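# Seat the arrow gear on the pin facing the collar mark

## Task

Take the loose gear that has a painted arrow and fit it onto the pin, arrow face upward and pushed fully down, with the arrow finally aimed at the mark on the collar; it must stay like that on its own, without either gripper holding it.

## Robot and tools

Robot: two Doosan M1013 arms, left_arm and right_arm, each ending in a Robotiq 2F-140 parallel gripper. Scene frame: origin on the table top midway between the arms, +z up, +x out over the table, left_arm on the +y side. The names left and right do not refer to sides of any image. Base poses in scene frame: left_arm at (-0.048, +0.542, 0) m, quat_wxyz (+0.999, 0, 0, -0.038); right_arm at (-0.030, -0.550, 0) m, quat_wxyz (+0.999, 0, 0, -0.034).

execute_actions(actions, pictures). actions is a list holding nothing or exactly one item. An empty list only reports the current state, with camera pictures. An action item is {"rows": [...], "steps": n}: 1 to 15 rows, steps 1 to 15 (default 15, and at least 7 for an action). Each row lasts one control step of 1/30 s; if there are fewer rows than steps, the final row is reused. A wait item is {"steps": n} with n up to 300; it returns once n steps have elapsed since the previous result, and your reply time is part of that. pictures: true adds images to any result. A refused call moves nothing.

Row layout: one flat list of 18 numbers covering both arms, even if only one moves. Numbers 1-6: left_arm joint targets, absolute angles in radians, in the order waist, shoulder, elbow, forearm roll, wrist pitch, wrist roll (same convention as the Joint positions line). Numbers 7-9: left gripper position, force_limit, speed, each in [-1, 1]. Numbers 10-18: the same nine for right_arm. Stated joint ranges: waist, shoulder, forearm roll, wrist pitch, wrist roll -6.283 to 6.283; elbow -2.792 to 2.792. A target more than 0.010 rad beyond a range end, and further out than the current angle, gets the call refused; real ends may differ by up to 0.010 rad, and an over-range target is clipped to the true end with the note "joint sent to its limit" (possibly referring to an earlier action). No such note does not prove there is room left.

Gripper numbers (absolute commands, not offsets): position +1 = fully open at 140 mm, about -0.8 = pads touching, -1 = close until blocked. force_limit: roughly 14 N at -1, 60 N at 0, 107 N at +1 for parts up to 40 mm wide. speed: about 30 mm/s at -1, 140 at 0, 250 at +1. To leave a gripper unchanged, repeat its previous three numbers; a 0 is a real command. To squeeze harder while holding, raise force_limit and switch position between -1 and -0.98. Fingers point along the gripper's +z and close along its y axis. end_effector_position is the spot between the pads when shut; fingertips extend about 33 mm past it when closed and 9 mm when open, and they travel about 24 mm further out while closing, so keep that clearance over surfaces.

Motion limits: joint target speed is capped at 2.09 rad/s (waist, shoulder), 3.14 (elbow), 3.93 (the three wrist joints), with 0.3 s to accelerate, and all joints of an arm are synchronised. Targets may lead measured angles by at most 0.456 rad (waist, shoulder), 0.683 (elbow), 0.854 (wrist joints), and are scaled back if they would move the gripper over 70 mm from where it is. Each result is captured 7 steps before the action ends; those steps run while you think, and arms keep heading for the last row sent until they settle or a step is HELD.

Result contents: for each arm, end_effector_position (m) and end_effector_quat_wxyz plus linear and angular velocities, all in the scene frame (less accurate at long reach); Joint positions and Joint velocities per arm in column order. object_status: 0 moving, 2 stopped while closing (a grip), 1 stopped while opening, 3 reached the command or pads met (a thin item could still be held). position_measured is in counts, 3 fully open to 230 pads together, not linear in mm. "joint command not followed" means a clearance check altered or blocked joint targets on some steps; HELD marks steps whose row was not (fully) sent. Flange force is the estimated external force on the gripper, noisy and including held weight; "no reading" means unavailable. MOTOR HOT warns of heating under load; an OVER-TEMPERATURE FAULT brakes that arm until it cools.

Faults: if contact torque reaches a joint's load limit (waist 312, shoulder 312, elbow 147, forearm roll 41.4, wrist pitch 41.4, wrist roll 41.4 N m, held weight included) or any outside force on the arm or load reaches 144 N, the arm halts for 10 s, drops the rest of the call and yields to the contact.

zoom_image(camera, region): camera is one of cam_head_left, cam_head_right, cam_high, cam_low (896x504), cam_left_wrist, cam_right_wrist (504x504); region is [x0, y0, x1, y1] in that image's pixels from the top-left, no larger than 504 by 504. It magnifies the latest picture. Wrist cameras sit near the wrist_camera_optical frame (+z forward, +x right, +y down in the image), possibly offset by up to 51 mm and tilted up to 29 degrees.

read_manual(section): returns only licence texts ("licences"); no motion.

finished_scene(scene): pass the current scene's number; it ends the scene for good, grades it and reports whether it succeeded, then starts any next scene. Answering without a tool call ends everything.

Avoid: knocking or placing anything off the table, letting the arms collide or press on each other, dropping, slamming, or shoving objects hard. Loose objects may get brief outside nudges. Open the gripper and back away before finishing so the gear rests on the pin by itself.

Each tool is called after "Request:" as name(argument=value, ...), one argument or row to a line, values as JSON.

## Session

Request:
execute_actions(
  actions=[],
)

Scene clock: 0.00 s of 4200.00 s.
left_arm: end_effector_position=(+0.3078, -0.1451, +0.2705) position_measured=3 object_status=3 end_effector_quat_wxyz=(-0.016, +0.979, -0.200, -0.022) end_effector_velocity=(+0.000, +0.000, +0.001) end_effector_angular_velocity=(-0.001, -0.001, +0.000) | right_arm: end_effector_position=(+0.6196, -0.5937, +0.3212) position_measured=3 object_status=3 end_effector_quat_wxyz=(-0.000, +0.999, -0.034, +0.000) end_effector_velocity=(+0.000, +0.000, +0.000) end_effector_angular_velocity=(-0.000, -0.001, +0.001)
Joint positions: left_arm=[-1.055  0.405  1.382 -0.016  1.406  0.846] | right_arm=[-0.052  0.165  1.604  0.     1.372  1.518]
Joint velocities: left_arm=[ 0.    -0.001  0.     0.    -0.     0.   ] | right_arm=[ 0.001 -0.    -0.    -0.    -0.001  0.   ]
Flange force (N, the push that the arm receives, along the gripper's own x y z axes): no reading

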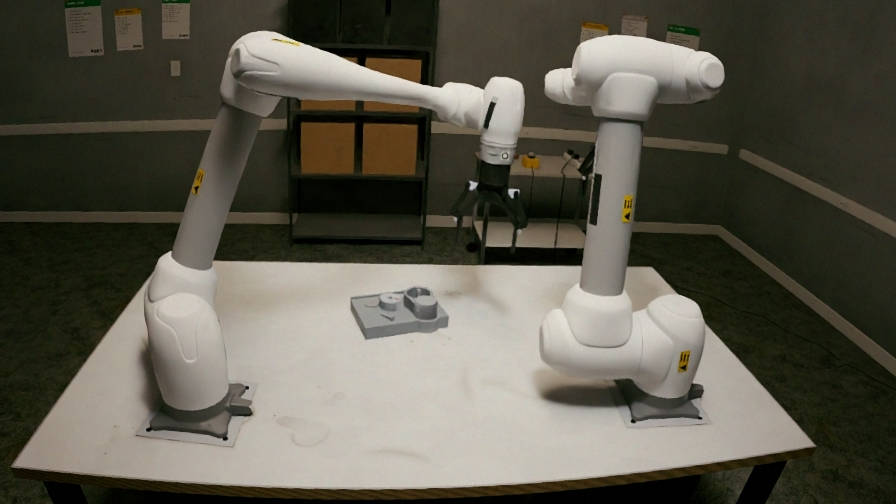

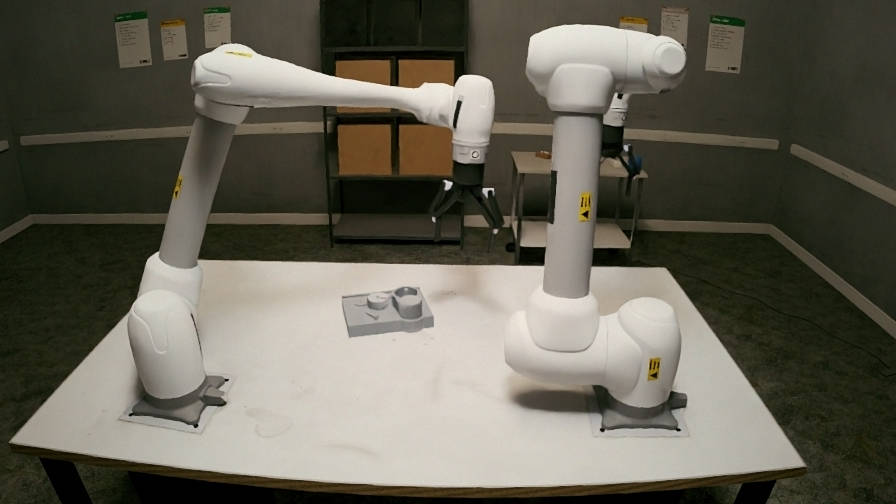

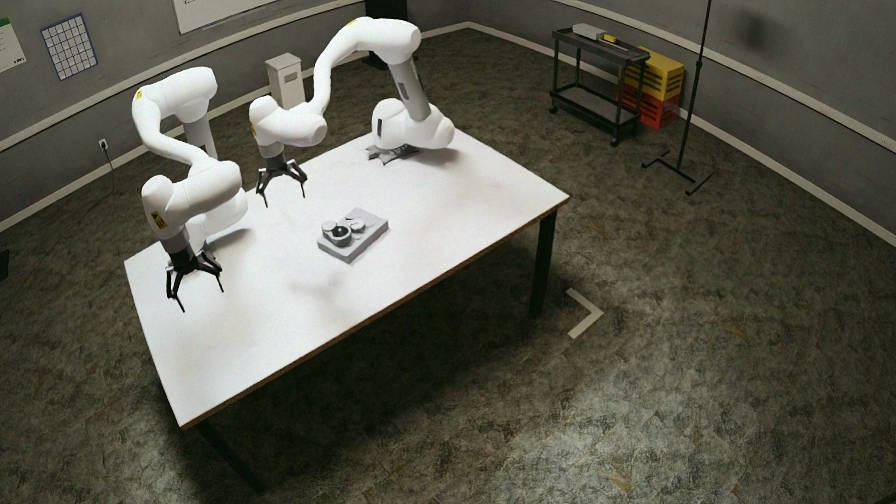

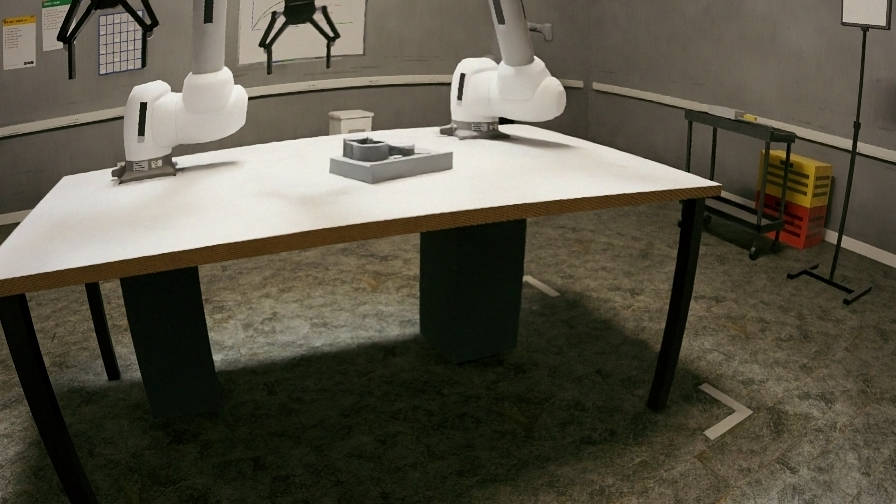

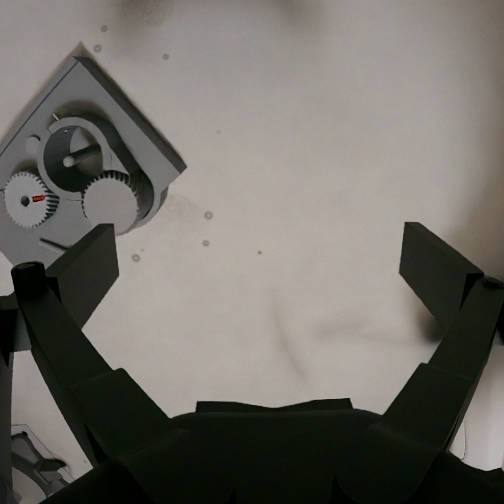

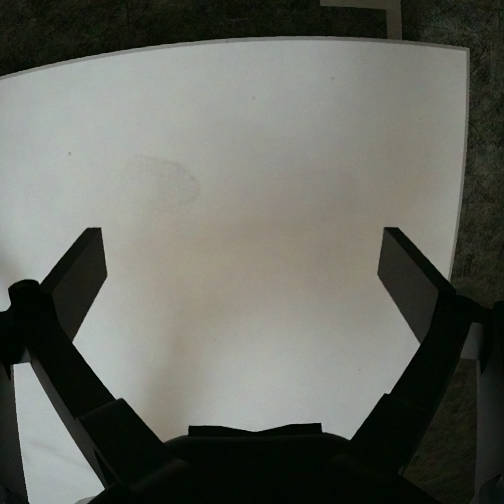

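Request:
zoom_image(
  camera="cam_left_wrist",
  region=[0, 40, 220, 280],
)

Request:
zoom_image(
  camera="cam_head_left",
  region=[330, 270, 470, 350],
)

Request:
zoom_image(
  camera="cam_high",
  region=[300, 190, 410, 280],
)

Region (0, 40, 220, 280) of cam_left_wrist's 504x504 image, scaled by 2.100, with more detail than that image has; it fills the left 462 columns of this view, and the rest is white.

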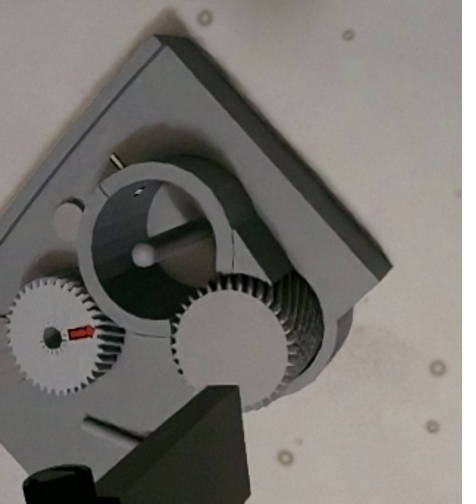

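Region (330, 270, 470, 350) of cam_head_left's 896x504 image, scaled by 3.600, with more detail than that image has; it fills the top 288 rows of this view, and the rest is white.

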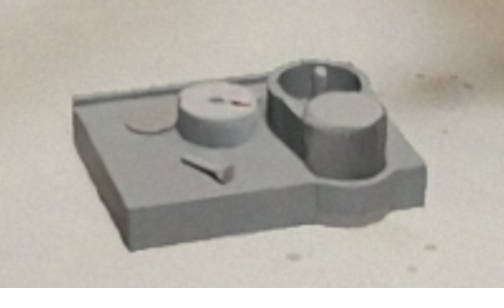

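Region (300, 190, 410, 280) of cam_high's 896x504 image, scaled by 4.582, with more detail than that image has; it fills the top 412 rows of this view, and the rest is white.

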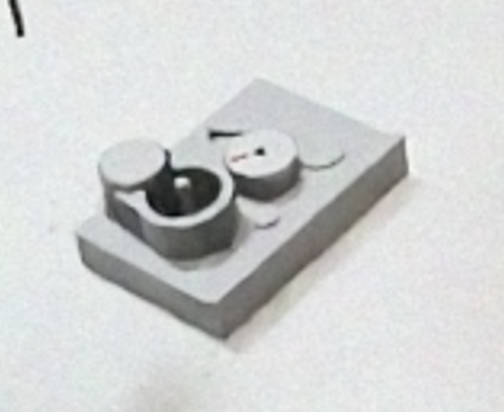

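Request:
execute_actions(
  actions=[
    {"rows":[[-0.7784,0.1836,1.7142,0,1.2438,0.716,1,0,0,-0.052,0.165,1.604,0,1.372,1.518,1,0,0]]},
  ],
)

Request:
execute_actions(
  actions=[
    {"steps":30},
  ],
  pictures=true,
)

Scene clock: 1.10 s of 4200.00 s.
left_arm: end_effector_position=(+0.3591, -0.0524, +0.2650) position_measured=3 object_status=3 end_effector_quat_wxyz=(-0.009, +0.993, -0.116, -0.013) end_effector_velocity=(+0.222, +0.494, -0.040) end_effector_angular_velocity=(-0.067, -0.096, +0.883) | right_arm: end_effector_position=(+0.6196, -0.5938, +0.3214) position_measured=3 object_status=3 end_effector_quat_wxyz=(+0.000, +0.999, -0.034, +0.000) end_effector_velocity=(-0.000, -0.001, +0.001) end_effector_angular_velocity=(-0.001, -0.000, -0.001)
Joint positions: left_arm=[-0.938  0.311  1.523 -0.01   1.337  0.791] | right_arm=[-0.052  0.165  1.604  0.     1.372  1.518]
Joint velocities: left_arm=[ 0.607 -0.483  0.725  0.038 -0.353 -0.282] | right_arm=[-0.001 -0.    -0.001 -0.001  0.001 -0.   ]
Flange force (N, the push that the arm receives, along the gripper's own x y z axes): left_arm=[1.9 5.2 0.4] | right_arm=[-3.3 0.7 -1.5]
Steps of this call (steps 1 to 25: nothing new was sent; steps 26 to 33: the first 8 steps of this action). Readings (joint positions | what the end effector reports):
26: left_arm=[-1.055 0.405 1.382 -0.016 1.406 0.846] | right_arm=[-0.052 0.165 1.604 0.000 1.372 1.518] | left_arm position_measured=3 object_status=3 | right_arm position_measured=3 object_status=3
27: left_arm=[-1.051 0.402 1.386 -0.016 1.404 0.844] | right_arm=[-0.052 0.165 1.604 0.000 1.372 1.518] | left_arm position_measured=3 object_status=3 | right_arm position_measured=3 object_status=3
29: left_arm=[-1.022 0.378 1.422 -0.015 1.386 0.830] | right_arm=[-0.052 0.165 1.604 0.000 1.372 1.518] | left_arm position_measured=3 object_status=3 | right_arm position_measured=3 object_status=3
33: the state above

Scene clock: 2.10 s of 4200.00 s.
left_arm: end_effector_position=(+0.4003, +0.0802, +0.2500) position_measured=3 object_status=3 end_effector_quat_wxyz=(-0.000, +1.000, +0.000, -0.000) end_effector_velocity=(+0.001, +0.002, +0.000) end_effector_angular_velocity=(+0.002, -0.001, +0.002) | right_arm: end_effector_position=(+0.6196, -0.5938, +0.3215) position_measured=3 object_status=3 end_effector_quat_wxyz=(+0.000, +0.999, -0.034, +0.000) end_effector_velocity=(+0.000, +0.001, -0.000) end_effector_angular_velocity=(+0.000, -0.000, +0.001)
Joint positions: left_arm=[-0.778  0.184  1.714 -0.     1.244  0.716] | right_arm=[-0.052  0.165  1.604 -0.     1.372  1.518]
Joint velocities: left_arm=[ 0.002 -0.001  0.     0.002  0.001 -0.   ] | right_arm=[ 0.001  0.    -0.     0.    -0.    -0.   ]
Flange force (N, the push that the arm receives, along the gripper's own x y z axes): left_arm=[-2.3 5.4 1.2] | right_arm=[-0.7 1.5 -1.6]
Kept back: nothing.
Steps of this call (steps 1 to 7: the last 7 steps of your previous action; steps 8 to 30: the robot went on to your last target). Readings (joint positions | what the end effector reports):
1: left_arm=[-0.917 0.295 1.547 -0.008 1.325 0.781] | right_arm=[-0.052 0.165 1.604 0.000 1.372 1.518] | left_arm position_measured=3 object_status=3 | right_arm position_measured=3 object_status=3
2: left_arm=[-0.897 0.278 1.572 -0.007 1.313 0.772] | right_arm=[-0.052 0.165 1.604 0.000 1.372 1.518] | left_arm position_measured=3 object_status=3 | right_arm position_measured=3 object_status=3
4: left_arm=[-0.855 0.245 1.622 -0.005 1.289 0.752] | right_arm=[-0.052 0.165 1.604 0.000 1.372 1.518] | left_arm position_measured=3 object_status=3 | right_arm position_measured=3 object_status=3
8: left_arm=[-0.784 0.188 1.707 -0.000 1.247 0.719] | right_arm=[-0.052 0.165 1.604 0.000 1.372 1.518] | left_arm position_measured=3 object_status=3 | right_arm position_measured=3 object_status=3
30: the state above
All arms were judged still, so your last target was given up. Only a new action makes them travel on or press farther. Fingers that are still opening or closing keep moving.

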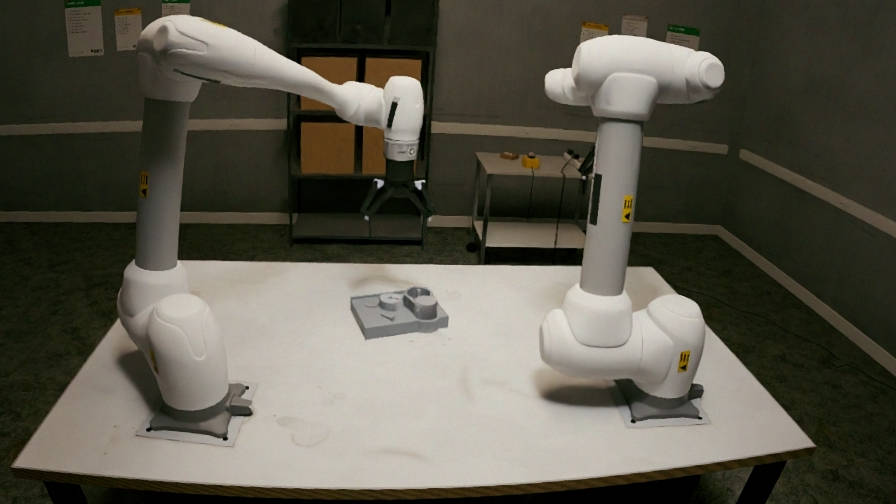

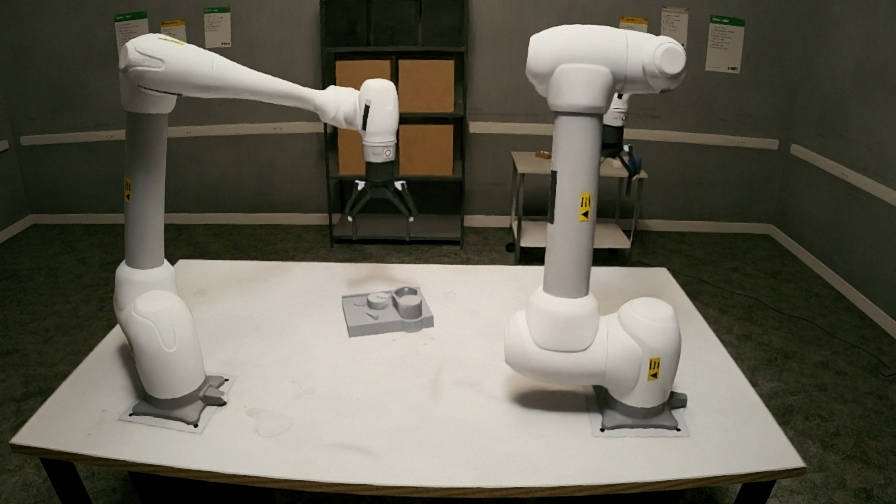

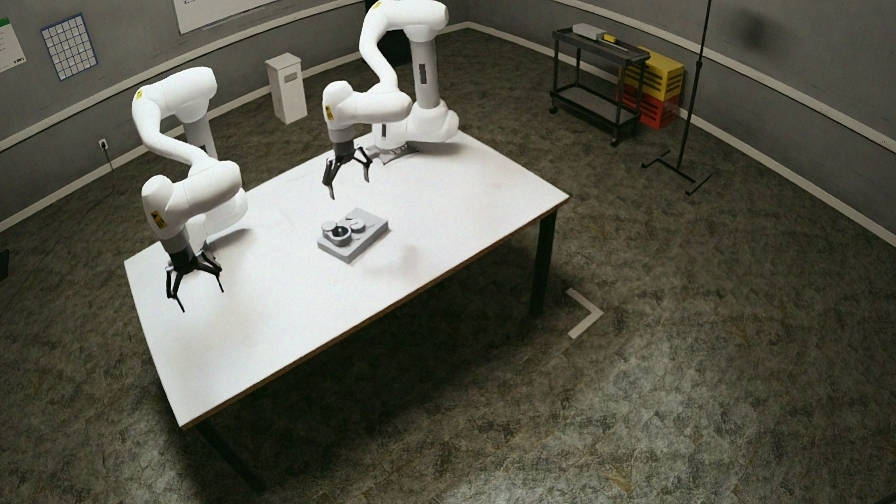

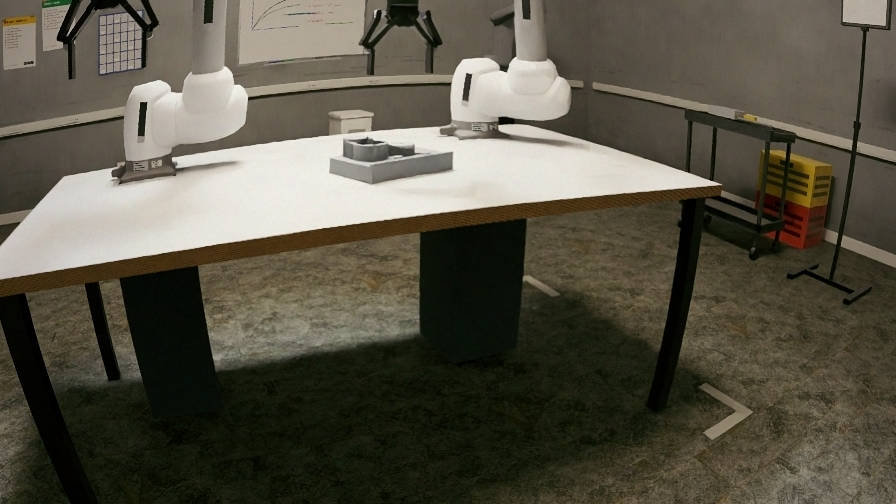

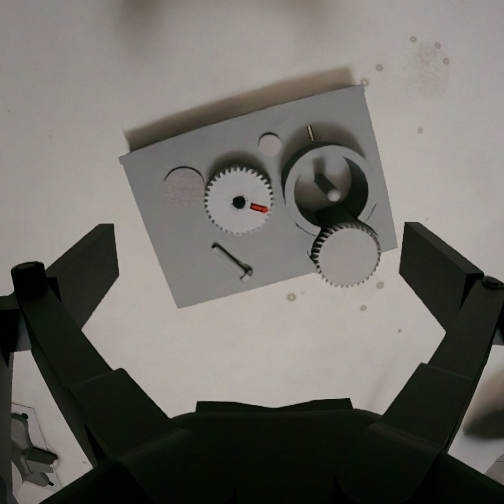

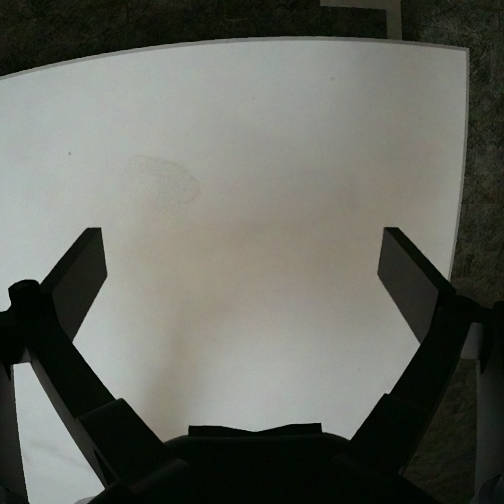

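Request:
zoom_image(
  camera="cam_left_wrist",
  region=[190, 100, 400, 310],
)

Request:
zoom_image(
  camera="cam_low",
  region=[320, 120, 460, 195],
)

Region (190, 100, 400, 310) of cam_left_wrist's 504x504 image, scaled by 2.400, with more detail than that image has.

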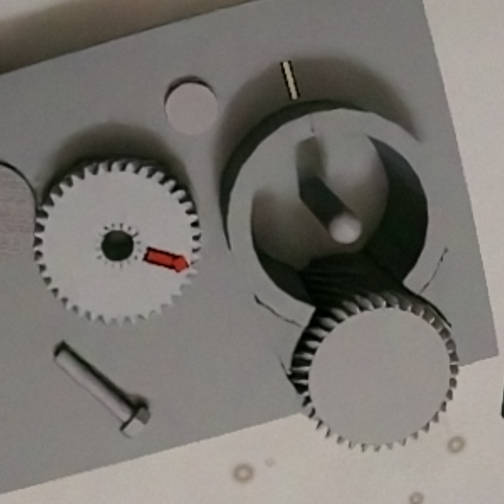

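Region (320, 120, 460, 195) of cam_low's 896x504 image, scaled by 3.600, with more detail than that image has; it fills the top 270 rows of this view, and the rest is white.

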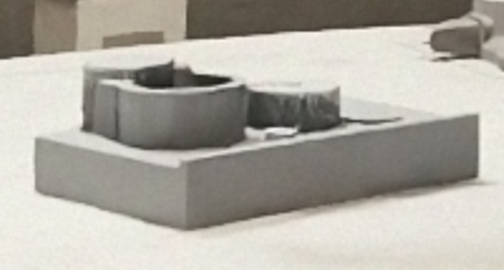

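Request:
execute_actions(
  actions=[
    {"rows":[[-0.919,0.2908,1.7923,0,1.0585,0.306,0.3,0,0,-0.052,0.165,1.604,0,1.372,1.518,1,0,0]]},
  ],
)

Request:
execute_actions(
  actions=[
    {"steps":15},
  ],
  pictures=true,
)

Scene clock: 3.23 s of 4200.00 s.
left_arm: end_effector_position=(+0.3675, +0.0294, +0.1809) position_measured=52 object_status=0 end_effector_quat_wxyz=(-0.000, +0.996, +0.084, +0.000) end_effector_velocity=(-0.208, -0.255, -0.375) end_effector_angular_velocity=(-0.001, +0.000, +0.918) | right_arm: end_effector_position=(+0.6196, -0.5938, +0.3215) position_measured=3 object_status=3 end_effector_quat_wxyz=(+0.000, +0.999, -0.034, +0.000) end_effector_velocity=(-0.000, +0.001, -0.001) end_effector_angular_velocity=(+0.000, +0.000, +0.002)
Joint positions: left_arm=[-0.866  0.251  1.763  0.     1.128  0.459] | right_arm=[-0.052  0.165  1.604  0.     1.372  1.518]
Joint velocities: left_arm=[-0.482  0.365  0.266 -0.001 -0.632 -1.4  ] | right_arm=[ 0.002 -0.     0.001  0.    -0.001 -0.   ]
Flange force (N, the push that the arm receives, along the gripper's own x y z axes): left_arm=[-4.4 0.3 0.4] | right_arm=[-2.1 2.2 -1.6]
Steps of this call (steps 1 to 26: nothing new was sent; steps 27 to 34: the first 8 steps of this action). Readings (joint positions | what the end effector reports):
27: left_arm=[-0.778 0.184 1.714 0.000 1.244 0.716] | right_arm=[-0.052 0.165 1.604 -0.000 1.372 1.518] | left_arm position_measured=3 object_status=0 | right_arm position_measured=3 object_status=3
28: left_arm=[-0.781 0.185 1.715 0.000 1.240 0.709] | right_arm=[-0.052 0.165 1.604 -0.000 1.372 1.518] | left_arm position_measured=6 object_status=0 | right_arm position_measured=3 object_status=3
30: left_arm=[-0.800 0.200 1.726 0.000 1.215 0.653] | right_arm=[-0.052 0.165 1.604 -0.000 1.372 1.518] | left_arm position_measured=21 object_status=0 | right_arm position_measured=3 object_status=3
34: the state above

Scene clock: 3.73 s of 4200.00 s.
left_arm: end_effector_position=(+0.3432, +0.0030, +0.1400) position_measured=91 object_status=3 end_effector_quat_wxyz=(+0.000, +0.991, +0.134, +0.000) end_effector_velocity=(-0.000, -0.001, -0.001) end_effector_angular_velocity=(+0.000, +0.000, -0.000) | right_arm: end_effector_position=(+0.6196, -0.5938, +0.3215) position_measured=3 object_status=3 end_effector_quat_wxyz=(+0.000, +0.999, -0.034, +0.000) end_effector_velocity=(-0.000, +0.001, -0.000) end_effector_angular_velocity=(+0.000, +0.000, +0.001)
Joint positions: left_arm=[-0.919  0.291  1.792  0.     1.059  0.306] | right_arm=[-0.052  0.165  1.604  0.     1.372  1.518]
Joint velocities: left_arm=[-0.001  0.002 -0.    -0.    -0.002 -0.001] | right_arm=[ 0.001  0.     0.     0.    -0.     0.   ]
Flange force (N, the push that the arm receives, along the gripper's own x y z axes): left_arm=[-3.9 5.0 2.8] | right_arm=[-1.1 1.3 -2.6]
Kept back: nothing.
Steps of this call (steps 1 to 7: the last 7 steps of your previous action; steps 8 to 15: the robot went on to your last target). Readings (joint positions | what the end effector reports):
1: left_arm=[-0.883 0.263 1.772 0.000 1.106 0.412] | right_arm=[-0.052 0.165 1.604 -0.000 1.372 1.518] | left_arm position_measured=59 object_status=0 | right_arm position_measured=3 object_status=3
2: left_arm=[-0.898 0.275 1.781 0.000 1.087 0.368] | right_arm=[-0.052 0.165 1.604 -0.000 1.372 1.518] | left_arm position_measured=67 object_status=0 | right_arm position_measured=3 object_status=3
4: left_arm=[-0.917 0.289 1.791 0.000 1.062 0.315] | right_arm=[-0.052 0.165 1.604 -0.000 1.372 1.518] | left_arm position_measured=82 object_status=0 | right_arm position_measured=3 object_status=3
8: left_arm=[-0.919 0.291 1.792 0.000 1.059 0.306] | right_arm=[-0.052 0.165 1.604 -0.000 1.372 1.518] | left_arm position_measured=91 object_status=0 | right_arm position_measured=3 object_status=3
15: the state above

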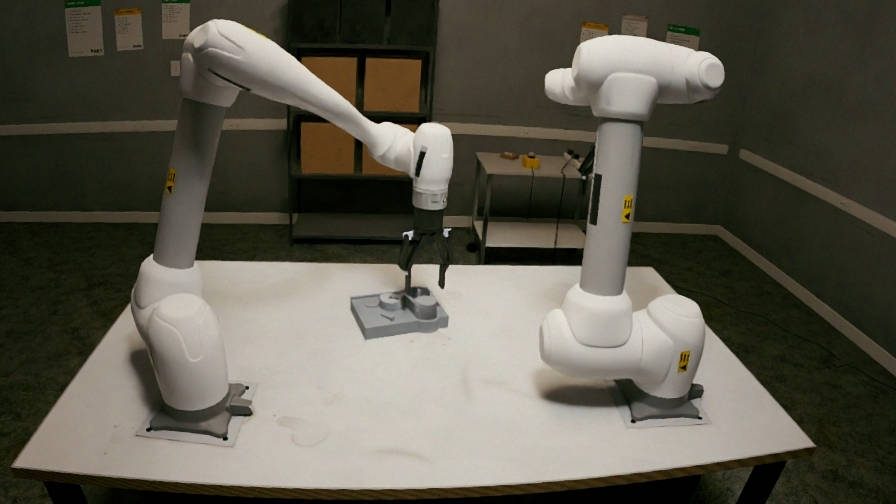

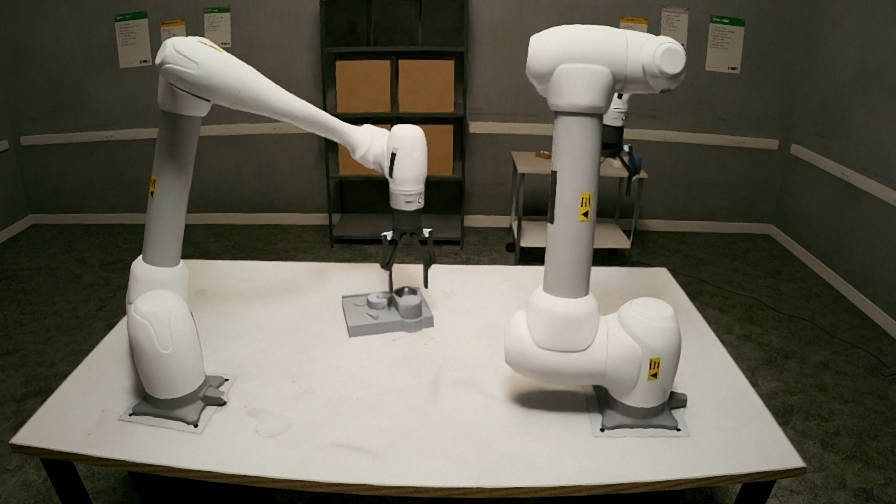

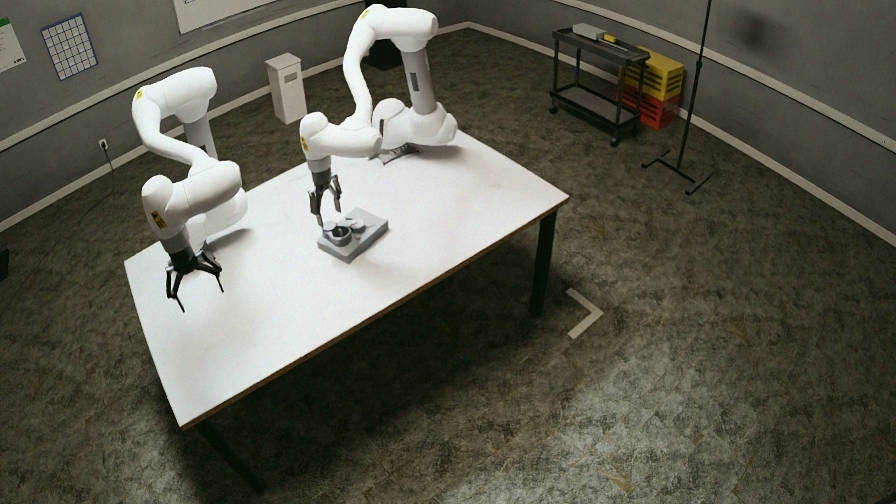

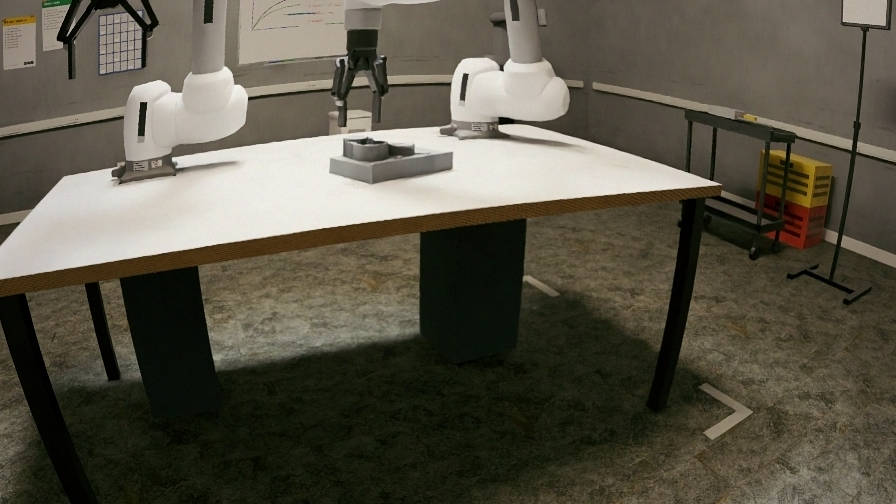

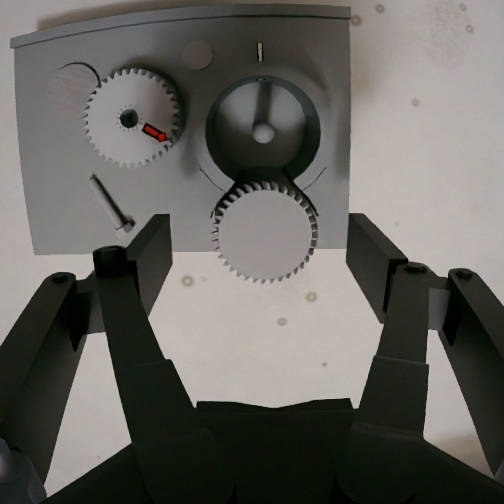

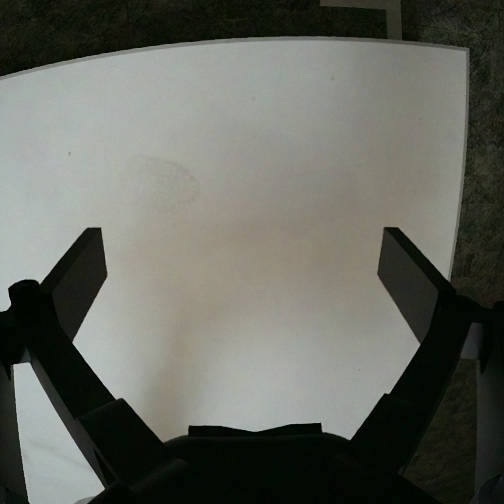

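Request:
execute_actions(
  actions=[
    {"rows":[[-0.9279,0.3229,1.8207,0,0.998,0.297,0.15,-0.5,0,-0.052,0.165,1.604,0,1.372,1.518,1,0,0]]},
  ],
)

Request:
execute_actions(
  actions=[
    {"rows":[[-0.9279,0.3229,1.8207,0,0.998,0.297,-1,-0.5,-0.5,-0.052,0.165,1.604,0,1.372,1.518,1,0,0]]},
  ],
)

Request:
execute_actions(
  actions=[
    {"steps":10},
  ],
  pictures=true,
)

Scene clock: 4.50 s of 4200.00 s.
left_arm: end_effector_position=(+0.3392, -0.0015, +0.1049) position_measured=110 object_status=0 end_effector_quat_wxyz=(-0.000, +0.991, +0.135, -0.000) end_effector_velocity=(+0.002, -0.003, +0.003) end_effector_angular_velocity=(-0.005, -0.005, -0.002) | right_arm: end_effector_position=(+0.6196, -0.5938, +0.3215) position_measured=3 object_status=3 end_effector_quat_wxyz=(+0.000, +0.999, -0.034, +0.000) end_effector_velocity=(-0.001, +0.001, -0.001) end_effector_angular_velocity=(+0.000, +0.002, +0.001)
Joint positions: left_arm=[-0.928  0.323  1.821 -0.     0.998  0.297] | right_arm=[-0.052  0.165  1.604 -0.     1.372  1.518]
Joint velocities: left_arm=[-0.002 -0.001 -0.005  0.002 -0.001 -0.   ] | right_arm=[ 0.001 -0.     0.002 -0.     0.001  0.   ]
Flange force (N, the push that the arm receives, along the gripper's own x y z axes): left_arm=[-5.7 1.8 2.8] | right_arm=[-1.4 1.4 -2.5]
Steps of this call (steps 1 to 15: the robot went on to your last target; steps 16 to 23: the first 8 steps of this action). Readings (joint positions | what the end effector reports):
16: left_arm=[-0.919 0.291 1.792 -0.000 1.058 0.306] | right_arm=[-0.052 0.165 1.604 -0.000 1.372 1.518] | left_arm position_measured=91 object_status=0 | right_arm position_measured=3 object_status=3
17: left_arm=[-0.920 0.294 1.795 -0.000 1.051 0.305] | right_arm=[-0.052 0.165 1.604 -0.000 1.372 1.518] | left_arm position_measured=94 object_status=0 | right_arm position_measured=3 object_status=3
19: left_arm=[-0.926 0.317 1.816 -0.000 1.010 0.299] | right_arm=[-0.052 0.165 1.604 0.000 1.372 1.518] | left_arm position_measured=108 object_status=0 | right_arm position_measured=3 object_status=3
23: the state above

Scene clock: 5.00 s of 4200.00 s.
left_arm: end_effector_position=(+0.3395, -0.0019, +0.1054) position_measured=138 object_status=0 end_effector_quat_wxyz=(+0.000, +0.991, +0.134, +0.000) end_effector_velocity=(-0.000, -0.001, +0.001) end_effector_angular_velocity=(-0.001, -0.000, -0.001) | right_arm: end_effector_position=(+0.6196, -0.5938, +0.3215) position_measured=3 object_status=3 end_effector_quat_wxyz=(+0.000, +0.999, -0.034, +0.000) end_effector_velocity=(+0.001, +0.000, +0.000) end_effector_angular_velocity=(+0.000, -0.002, -0.000)
Joint positions: left_arm=[-0.928  0.323  1.82   0.     0.998  0.297] | right_arm=[-0.052  0.165  1.604 -0.     1.372  1.518]
Joint velocities: left_arm=[-0.001 -0.001 -0.002 -0.001  0.001  0.   ] | right_arm=[-0.     0.    -0.001  0.    -0.001 -0.   ]
Flange force (N, the push that the arm receives, along the gripper's own x y z axes): left_arm=[-5.9 -1.6 -56.2] | right_arm=[1.1 1.0 -2.9]
Steps of this call (steps 1 to 7: the last 7 steps of your previous action; steps 8 to 15: the first 8 steps of this action). Readings (joint positions | what the end effector reports):
8: left_arm=[-0.928 0.323 1.821 -0.000 0.998 0.297] | right_arm=[-0.052 0.165 1.604 -0.000 1.372 1.518] | left_arm position_measured=110 object_status=0 | right_arm position_measured=3 object_status=3
9: left_arm=[-0.928 0.323 1.821 -0.000 0.998 0.297] | right_arm=[-0.052 0.165 1.604 -0.000 1.372 1.518] | left_arm position_measured=112 object_status=0 | right_arm position_measured=3 object_status=3
11: left_arm=[-0.928 0.323 1.821 -0.000 0.998 0.297] | right_arm=[-0.052 0.165 1.604 -0.000 1.372 1.518] | left_arm position_measured=121 object_status=0 | right_arm position_measured=3 object_status=3
15: the state above

Scene clock: 5.33 s of 4200.00 s.
left_arm: end_effector_position=(+0.3393, -0.0017, +0.1051) position_measured=138 object_status=2 end_effector_quat_wxyz=(+0.000, +0.991, +0.134, +0.000) end_effector_velocity=(+0.000, +0.000, -0.001) end_effector_angular_velocity=(+0.001, -0.000, -0.000) | right_arm: end_effector_position=(+0.6196, -0.5938, +0.3215) position_measured=3 object_status=3 end_effector_quat_wxyz=(+0.000, +0.999, -0.034, +0.000) end_effector_velocity=(+0.000, -0.001, +0.000) end_effector_angular_velocity=(+0.000, -0.000, -0.002)
Joint positions: left_arm=[-0.928  0.323  1.821  0.     0.998  0.297] | right_arm=[-0.052  0.165  1.604 -0.     1.372  1.518]
Joint velocities: left_arm=[ 0.     0.001 -0.     0.001 -0.001  0.   ] | right_arm=[-0.001  0.    -0.001  0.     0.     0.   ]
Flange force (N, the push that the arm receives, along the gripper's own x y z axes): left_arm=[-4.3 2.3 -80.7] | right_arm=[-1.7 0.5 -2.7]
Kept back: nothing.
Steps of this call (steps 1 to 7: the last 7 steps of your previous action; steps 8 to 10: the robot went on to your last target). Readings (joint positions | what the end effector reports):
1: left_arm=[-0.928 0.323 1.820 0.000 0.998 0.297] | right_arm=[-0.052 0.165 1.604 0.000 1.372 1.518] | left_arm position_measured=138 object_status=0 | right_arm position_measured=3 object_status=3
2: left_arm=[-0.928 0.323 1.820 0.000 0.998 0.297] | right_arm=[-0.052 0.165 1.604 -0.000 1.372 1.518] | left_arm position_measured=138 object_status=0 | right_arm position_measured=3 object_status=3
4: left_arm=[-0.928 0.323 1.820 0.000 0.998 0.297] | right_arm=[-0.052 0.165 1.604 -0.000 1.372 1.518] | left_arm position_measured=138 object_status=0 | right_arm position_measured=3 object_status=3
8: left_arm=[-0.928 0.323 1.820 0.000 0.998 0.297] | right_arm=[-0.052 0.165 1.604 -0.000 1.372 1.518] | left_arm position_measured=138 object_status=2 | right_arm position_measured=3 object_status=3
10: the state above

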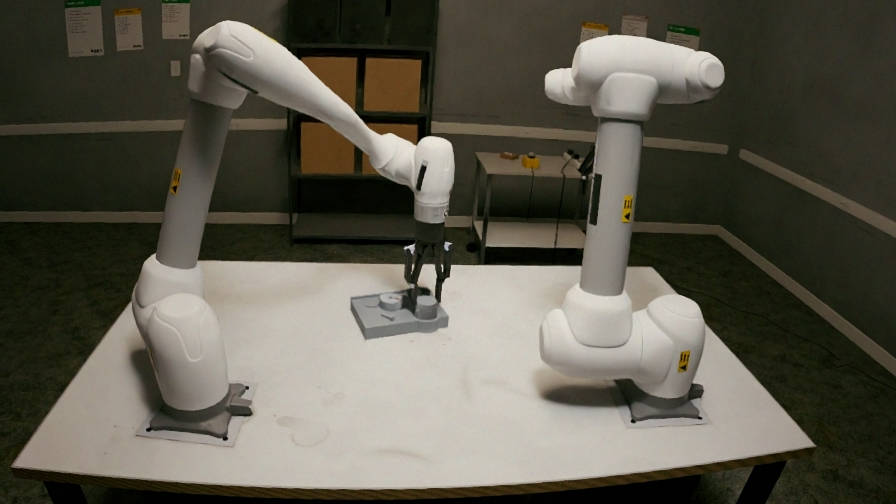

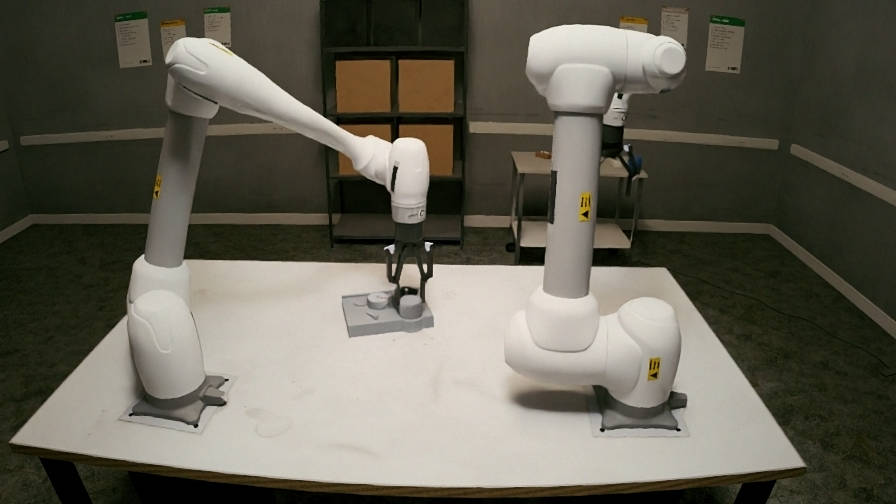

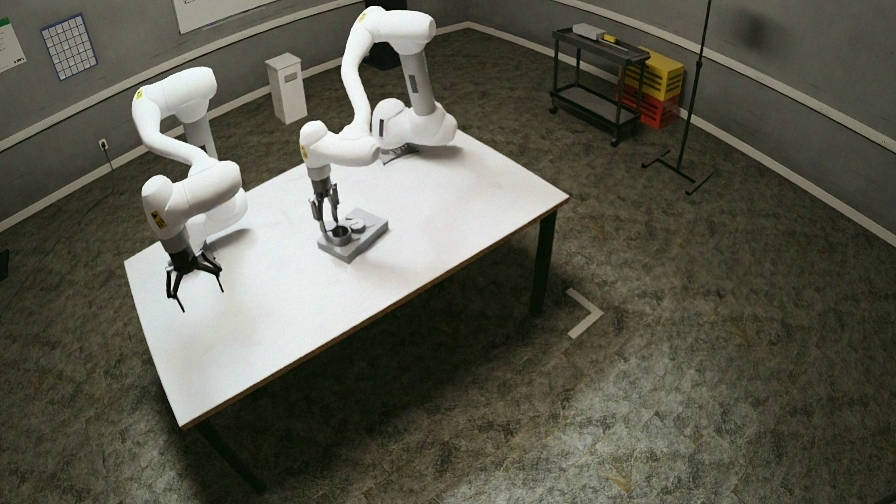

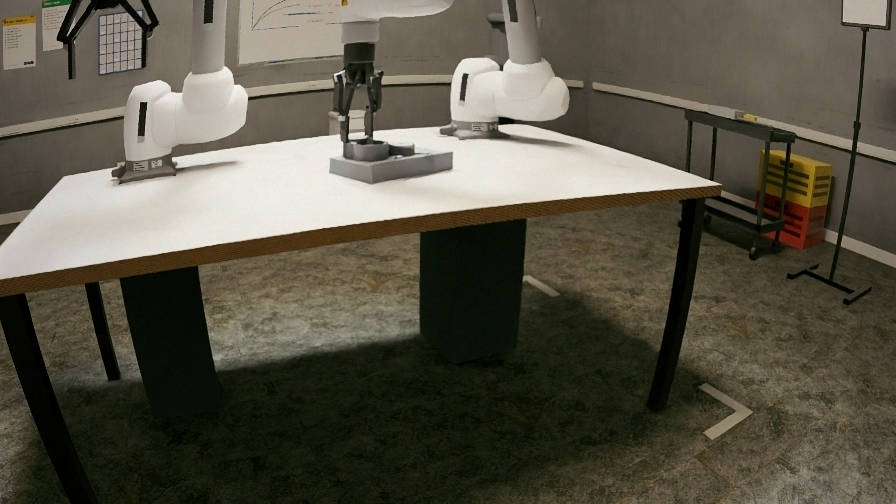

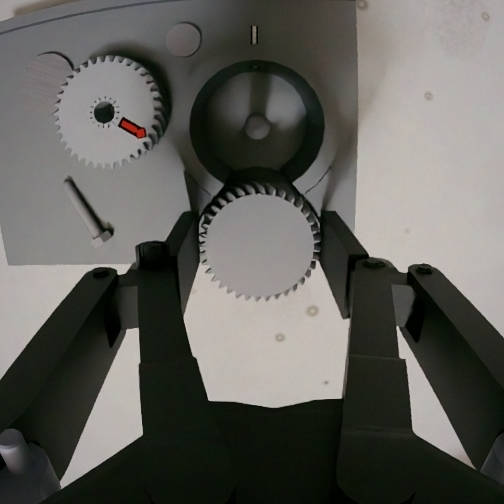

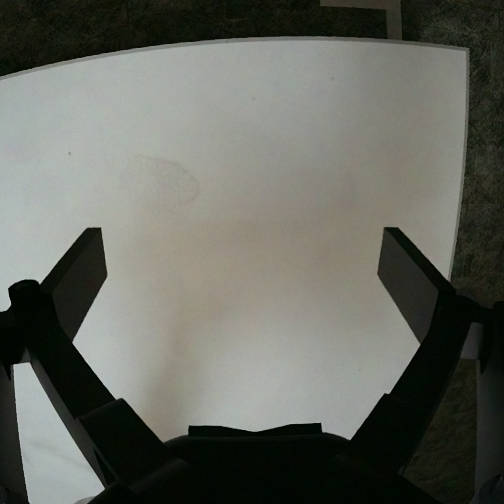

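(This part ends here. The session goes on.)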